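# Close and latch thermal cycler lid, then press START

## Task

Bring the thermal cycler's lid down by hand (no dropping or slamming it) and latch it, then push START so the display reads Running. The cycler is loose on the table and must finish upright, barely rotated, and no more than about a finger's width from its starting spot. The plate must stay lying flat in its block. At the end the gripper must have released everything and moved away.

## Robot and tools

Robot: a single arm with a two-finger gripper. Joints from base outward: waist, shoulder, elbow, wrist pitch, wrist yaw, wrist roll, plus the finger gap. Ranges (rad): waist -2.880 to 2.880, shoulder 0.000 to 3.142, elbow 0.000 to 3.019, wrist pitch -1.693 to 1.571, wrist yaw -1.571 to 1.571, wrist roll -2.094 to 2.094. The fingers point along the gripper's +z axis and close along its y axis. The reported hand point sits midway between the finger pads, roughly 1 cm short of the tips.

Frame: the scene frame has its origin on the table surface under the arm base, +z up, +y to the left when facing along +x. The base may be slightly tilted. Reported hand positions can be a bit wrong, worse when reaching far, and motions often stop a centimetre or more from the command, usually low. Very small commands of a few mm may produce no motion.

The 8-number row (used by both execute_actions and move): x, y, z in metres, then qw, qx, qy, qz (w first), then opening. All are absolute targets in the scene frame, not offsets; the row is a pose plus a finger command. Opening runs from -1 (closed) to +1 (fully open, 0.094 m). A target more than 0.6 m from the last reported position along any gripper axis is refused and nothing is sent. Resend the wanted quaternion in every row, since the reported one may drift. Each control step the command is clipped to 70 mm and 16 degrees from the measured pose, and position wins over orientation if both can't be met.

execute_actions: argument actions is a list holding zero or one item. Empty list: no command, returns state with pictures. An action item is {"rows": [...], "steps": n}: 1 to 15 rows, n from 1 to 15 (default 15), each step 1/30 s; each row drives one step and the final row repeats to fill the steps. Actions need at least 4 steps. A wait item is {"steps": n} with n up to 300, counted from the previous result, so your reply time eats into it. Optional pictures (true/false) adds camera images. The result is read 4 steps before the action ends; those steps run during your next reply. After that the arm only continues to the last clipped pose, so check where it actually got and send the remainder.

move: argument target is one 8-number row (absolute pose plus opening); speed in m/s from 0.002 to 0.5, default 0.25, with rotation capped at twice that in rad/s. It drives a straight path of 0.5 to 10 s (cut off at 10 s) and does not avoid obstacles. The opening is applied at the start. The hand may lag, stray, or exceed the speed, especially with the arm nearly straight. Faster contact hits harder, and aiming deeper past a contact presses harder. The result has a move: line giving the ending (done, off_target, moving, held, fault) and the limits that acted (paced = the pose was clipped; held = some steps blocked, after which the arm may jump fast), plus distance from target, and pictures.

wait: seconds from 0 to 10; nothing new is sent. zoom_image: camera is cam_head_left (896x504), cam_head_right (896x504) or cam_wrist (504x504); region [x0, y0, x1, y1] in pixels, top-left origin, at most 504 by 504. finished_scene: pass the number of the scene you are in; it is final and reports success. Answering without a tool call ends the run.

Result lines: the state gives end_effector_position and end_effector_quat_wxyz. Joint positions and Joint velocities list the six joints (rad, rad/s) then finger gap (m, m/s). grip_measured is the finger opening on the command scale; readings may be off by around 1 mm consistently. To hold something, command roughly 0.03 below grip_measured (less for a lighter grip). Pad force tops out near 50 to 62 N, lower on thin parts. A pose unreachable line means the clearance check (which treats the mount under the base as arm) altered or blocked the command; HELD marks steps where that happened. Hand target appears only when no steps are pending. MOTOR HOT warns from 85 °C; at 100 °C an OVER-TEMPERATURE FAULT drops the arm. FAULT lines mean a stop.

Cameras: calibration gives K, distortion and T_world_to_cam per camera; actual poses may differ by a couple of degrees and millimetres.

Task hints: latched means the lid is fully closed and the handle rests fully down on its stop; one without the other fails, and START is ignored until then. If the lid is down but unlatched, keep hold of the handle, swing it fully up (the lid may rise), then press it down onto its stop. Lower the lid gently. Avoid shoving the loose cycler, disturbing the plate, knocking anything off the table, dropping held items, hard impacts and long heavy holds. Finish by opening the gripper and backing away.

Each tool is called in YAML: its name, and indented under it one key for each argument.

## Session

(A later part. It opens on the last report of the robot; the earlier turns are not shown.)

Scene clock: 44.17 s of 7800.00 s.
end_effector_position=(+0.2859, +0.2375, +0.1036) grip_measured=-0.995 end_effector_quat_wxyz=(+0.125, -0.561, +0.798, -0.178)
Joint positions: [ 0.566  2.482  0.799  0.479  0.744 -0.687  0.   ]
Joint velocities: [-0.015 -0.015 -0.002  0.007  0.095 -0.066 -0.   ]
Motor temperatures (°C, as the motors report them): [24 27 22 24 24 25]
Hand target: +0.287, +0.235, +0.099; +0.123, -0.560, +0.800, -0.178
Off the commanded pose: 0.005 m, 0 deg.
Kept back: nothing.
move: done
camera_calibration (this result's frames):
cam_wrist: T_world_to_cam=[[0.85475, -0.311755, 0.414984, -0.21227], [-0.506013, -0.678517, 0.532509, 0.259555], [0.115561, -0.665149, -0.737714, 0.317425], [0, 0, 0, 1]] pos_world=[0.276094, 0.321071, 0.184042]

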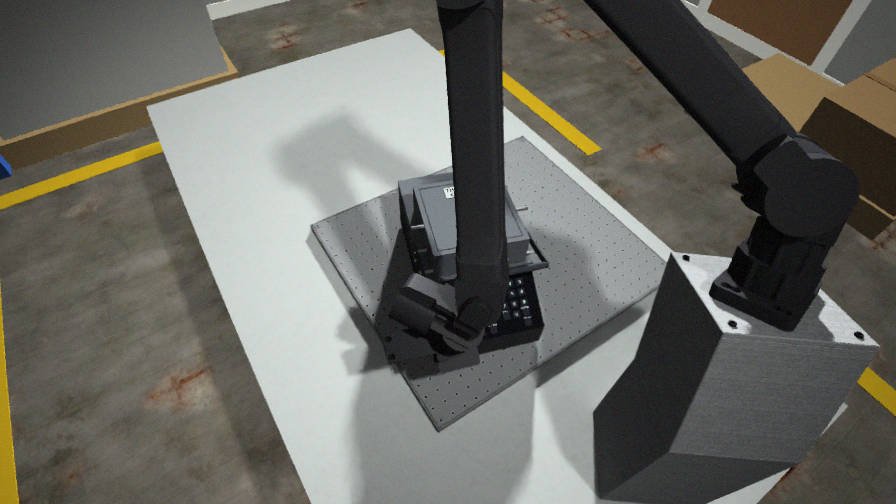

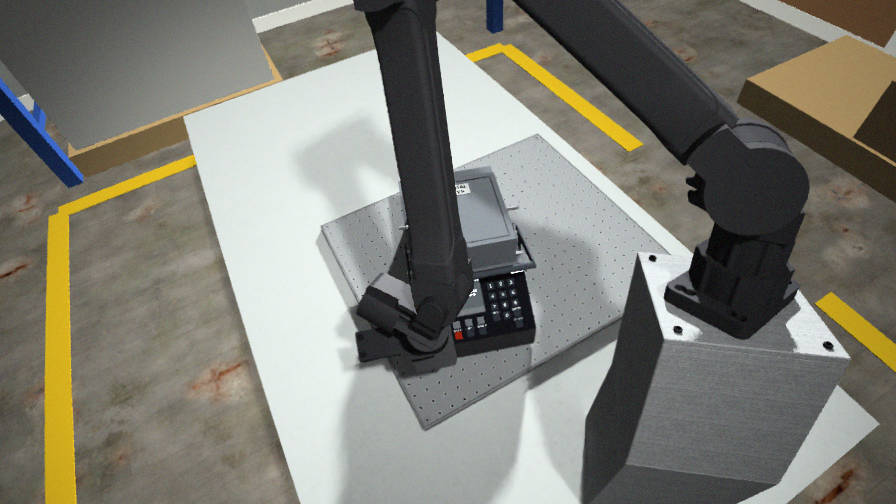

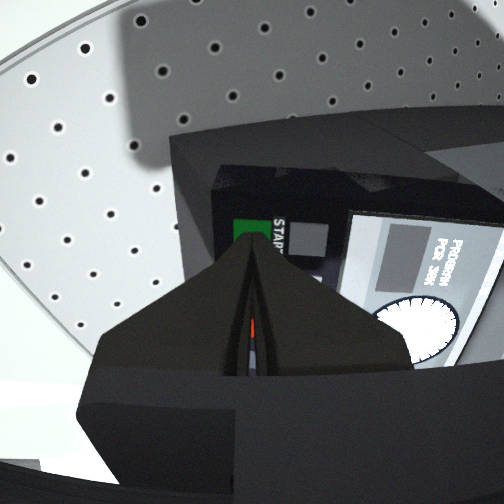

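move:
  target: [0.295,0.228,0.080,0.124,-0.560,0.799,-0.177,-1]
  speed: 0.025

Scene clock: 45.70 s of 7800.00 s.
end_effector_position=(+0.2915, +0.2352, +0.0930) grip_measured=-0.995 end_effector_quat_wxyz=(+0.128, -0.569, +0.793, -0.178)
Joint positions: [ 0.539  2.51   0.812  0.531  0.732 -0.746  0.   ]
Joint velocities: [-0.005 -0.005  0.002 -0.002  0.007 -0.007 -0.   ]
Motor temperatures (°C, as the motors report them): [24 27 22 24 24 25]
Hand target: +0.295, +0.228, +0.080; +0.123, -0.560, +0.800, -0.177
Off the commanded pose: 0.015 m, 1 deg.
Kept back: nothing.
move: off_target
camera_calibration (this result's frames):
cam_wrist: T_world_to_cam=[[0.858087, -0.295408, 0.420025, -0.218645], [-0.496174, -0.687688, 0.529996, 0.265973], [0.132281, -0.663188, -0.73667, 0.30196], [0, 0, 0, 1]] pos_world=[0.279642, 0.318574, 0.173317]

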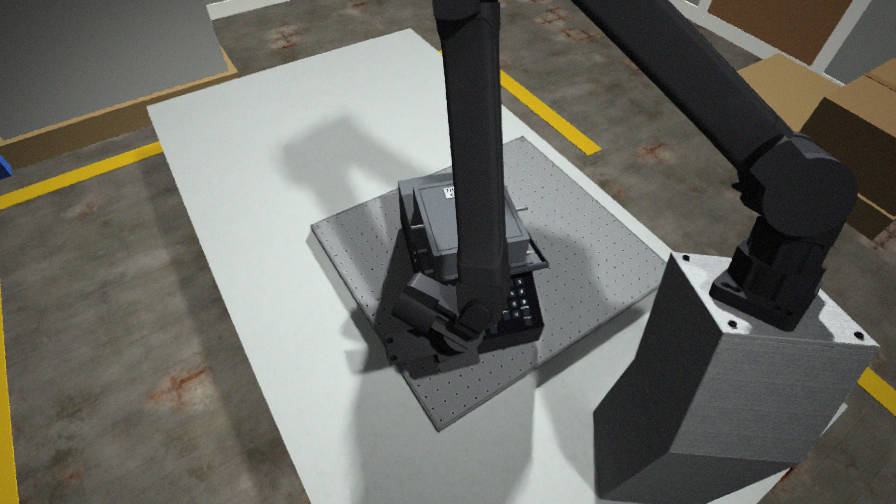

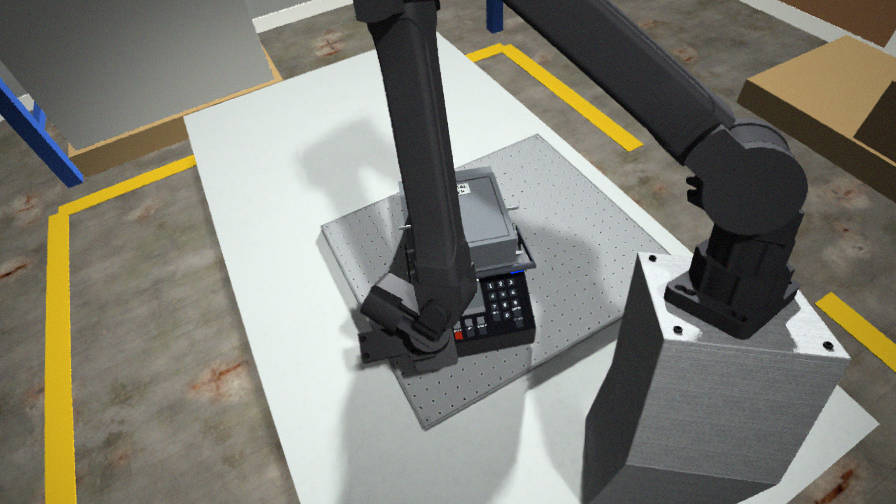

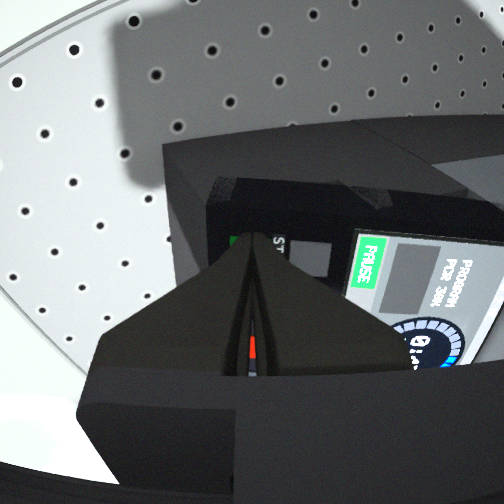

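move:
  target: [0.22,0.36,0.30,0.124,-0.560,0.799,-0.177,-1]
  speed: 0.25

Scene clock: 47.60 s of 7800.00 s.
end_effector_position=(+0.2155, +0.3548, +0.3022) grip_measured=-0.995 end_effector_quat_wxyz=(+0.125, -0.567, +0.795, -0.178)
Joint positions: [ 1.074  2.105  0.926 -0.529  0.805  0.01   0.   ]
Joint velocities: [-0.005 -0.005 -0.022  0.007  0.007  0.037  0.   ]
Motor temperatures (°C, as the motors report them): [24 27 22 24 24 25]
Hand target: +0.218, +0.362, +0.304; +0.128, -0.561, +0.799, -0.174
Off the commanded pose: 0.007 m, 1 deg.
Kept back: nothing.
move: done
camera_calibration (this result's frames):
cam_wrist: T_world_to_cam=[[0.858776, -0.29986, 0.415437, -0.203185], [-0.497058, -0.684237, 0.533622, 0.197506], [0.124246, -0.664758, -0.736655, 0.547714], [0, 0, 0, 1]] pos_world=[0.204611, 0.438311, 0.382493]

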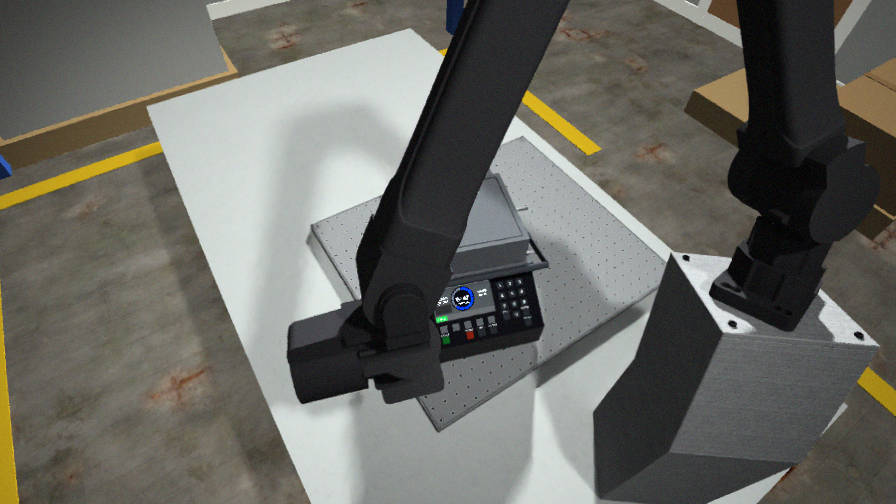

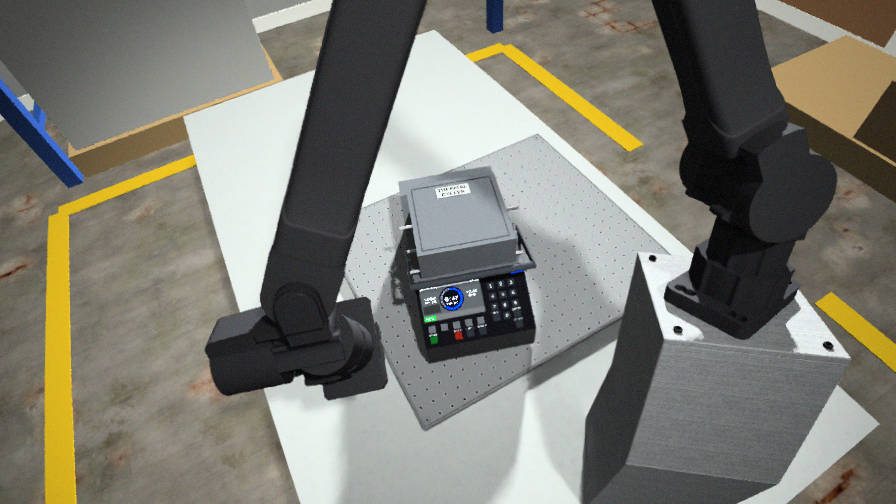

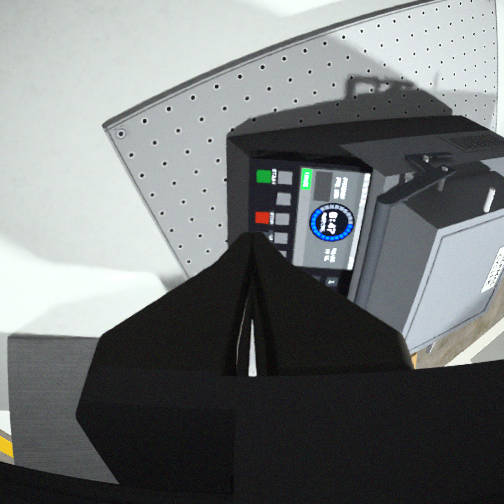

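finished_scene:
  scene: 1

The scene is finished: the task was done.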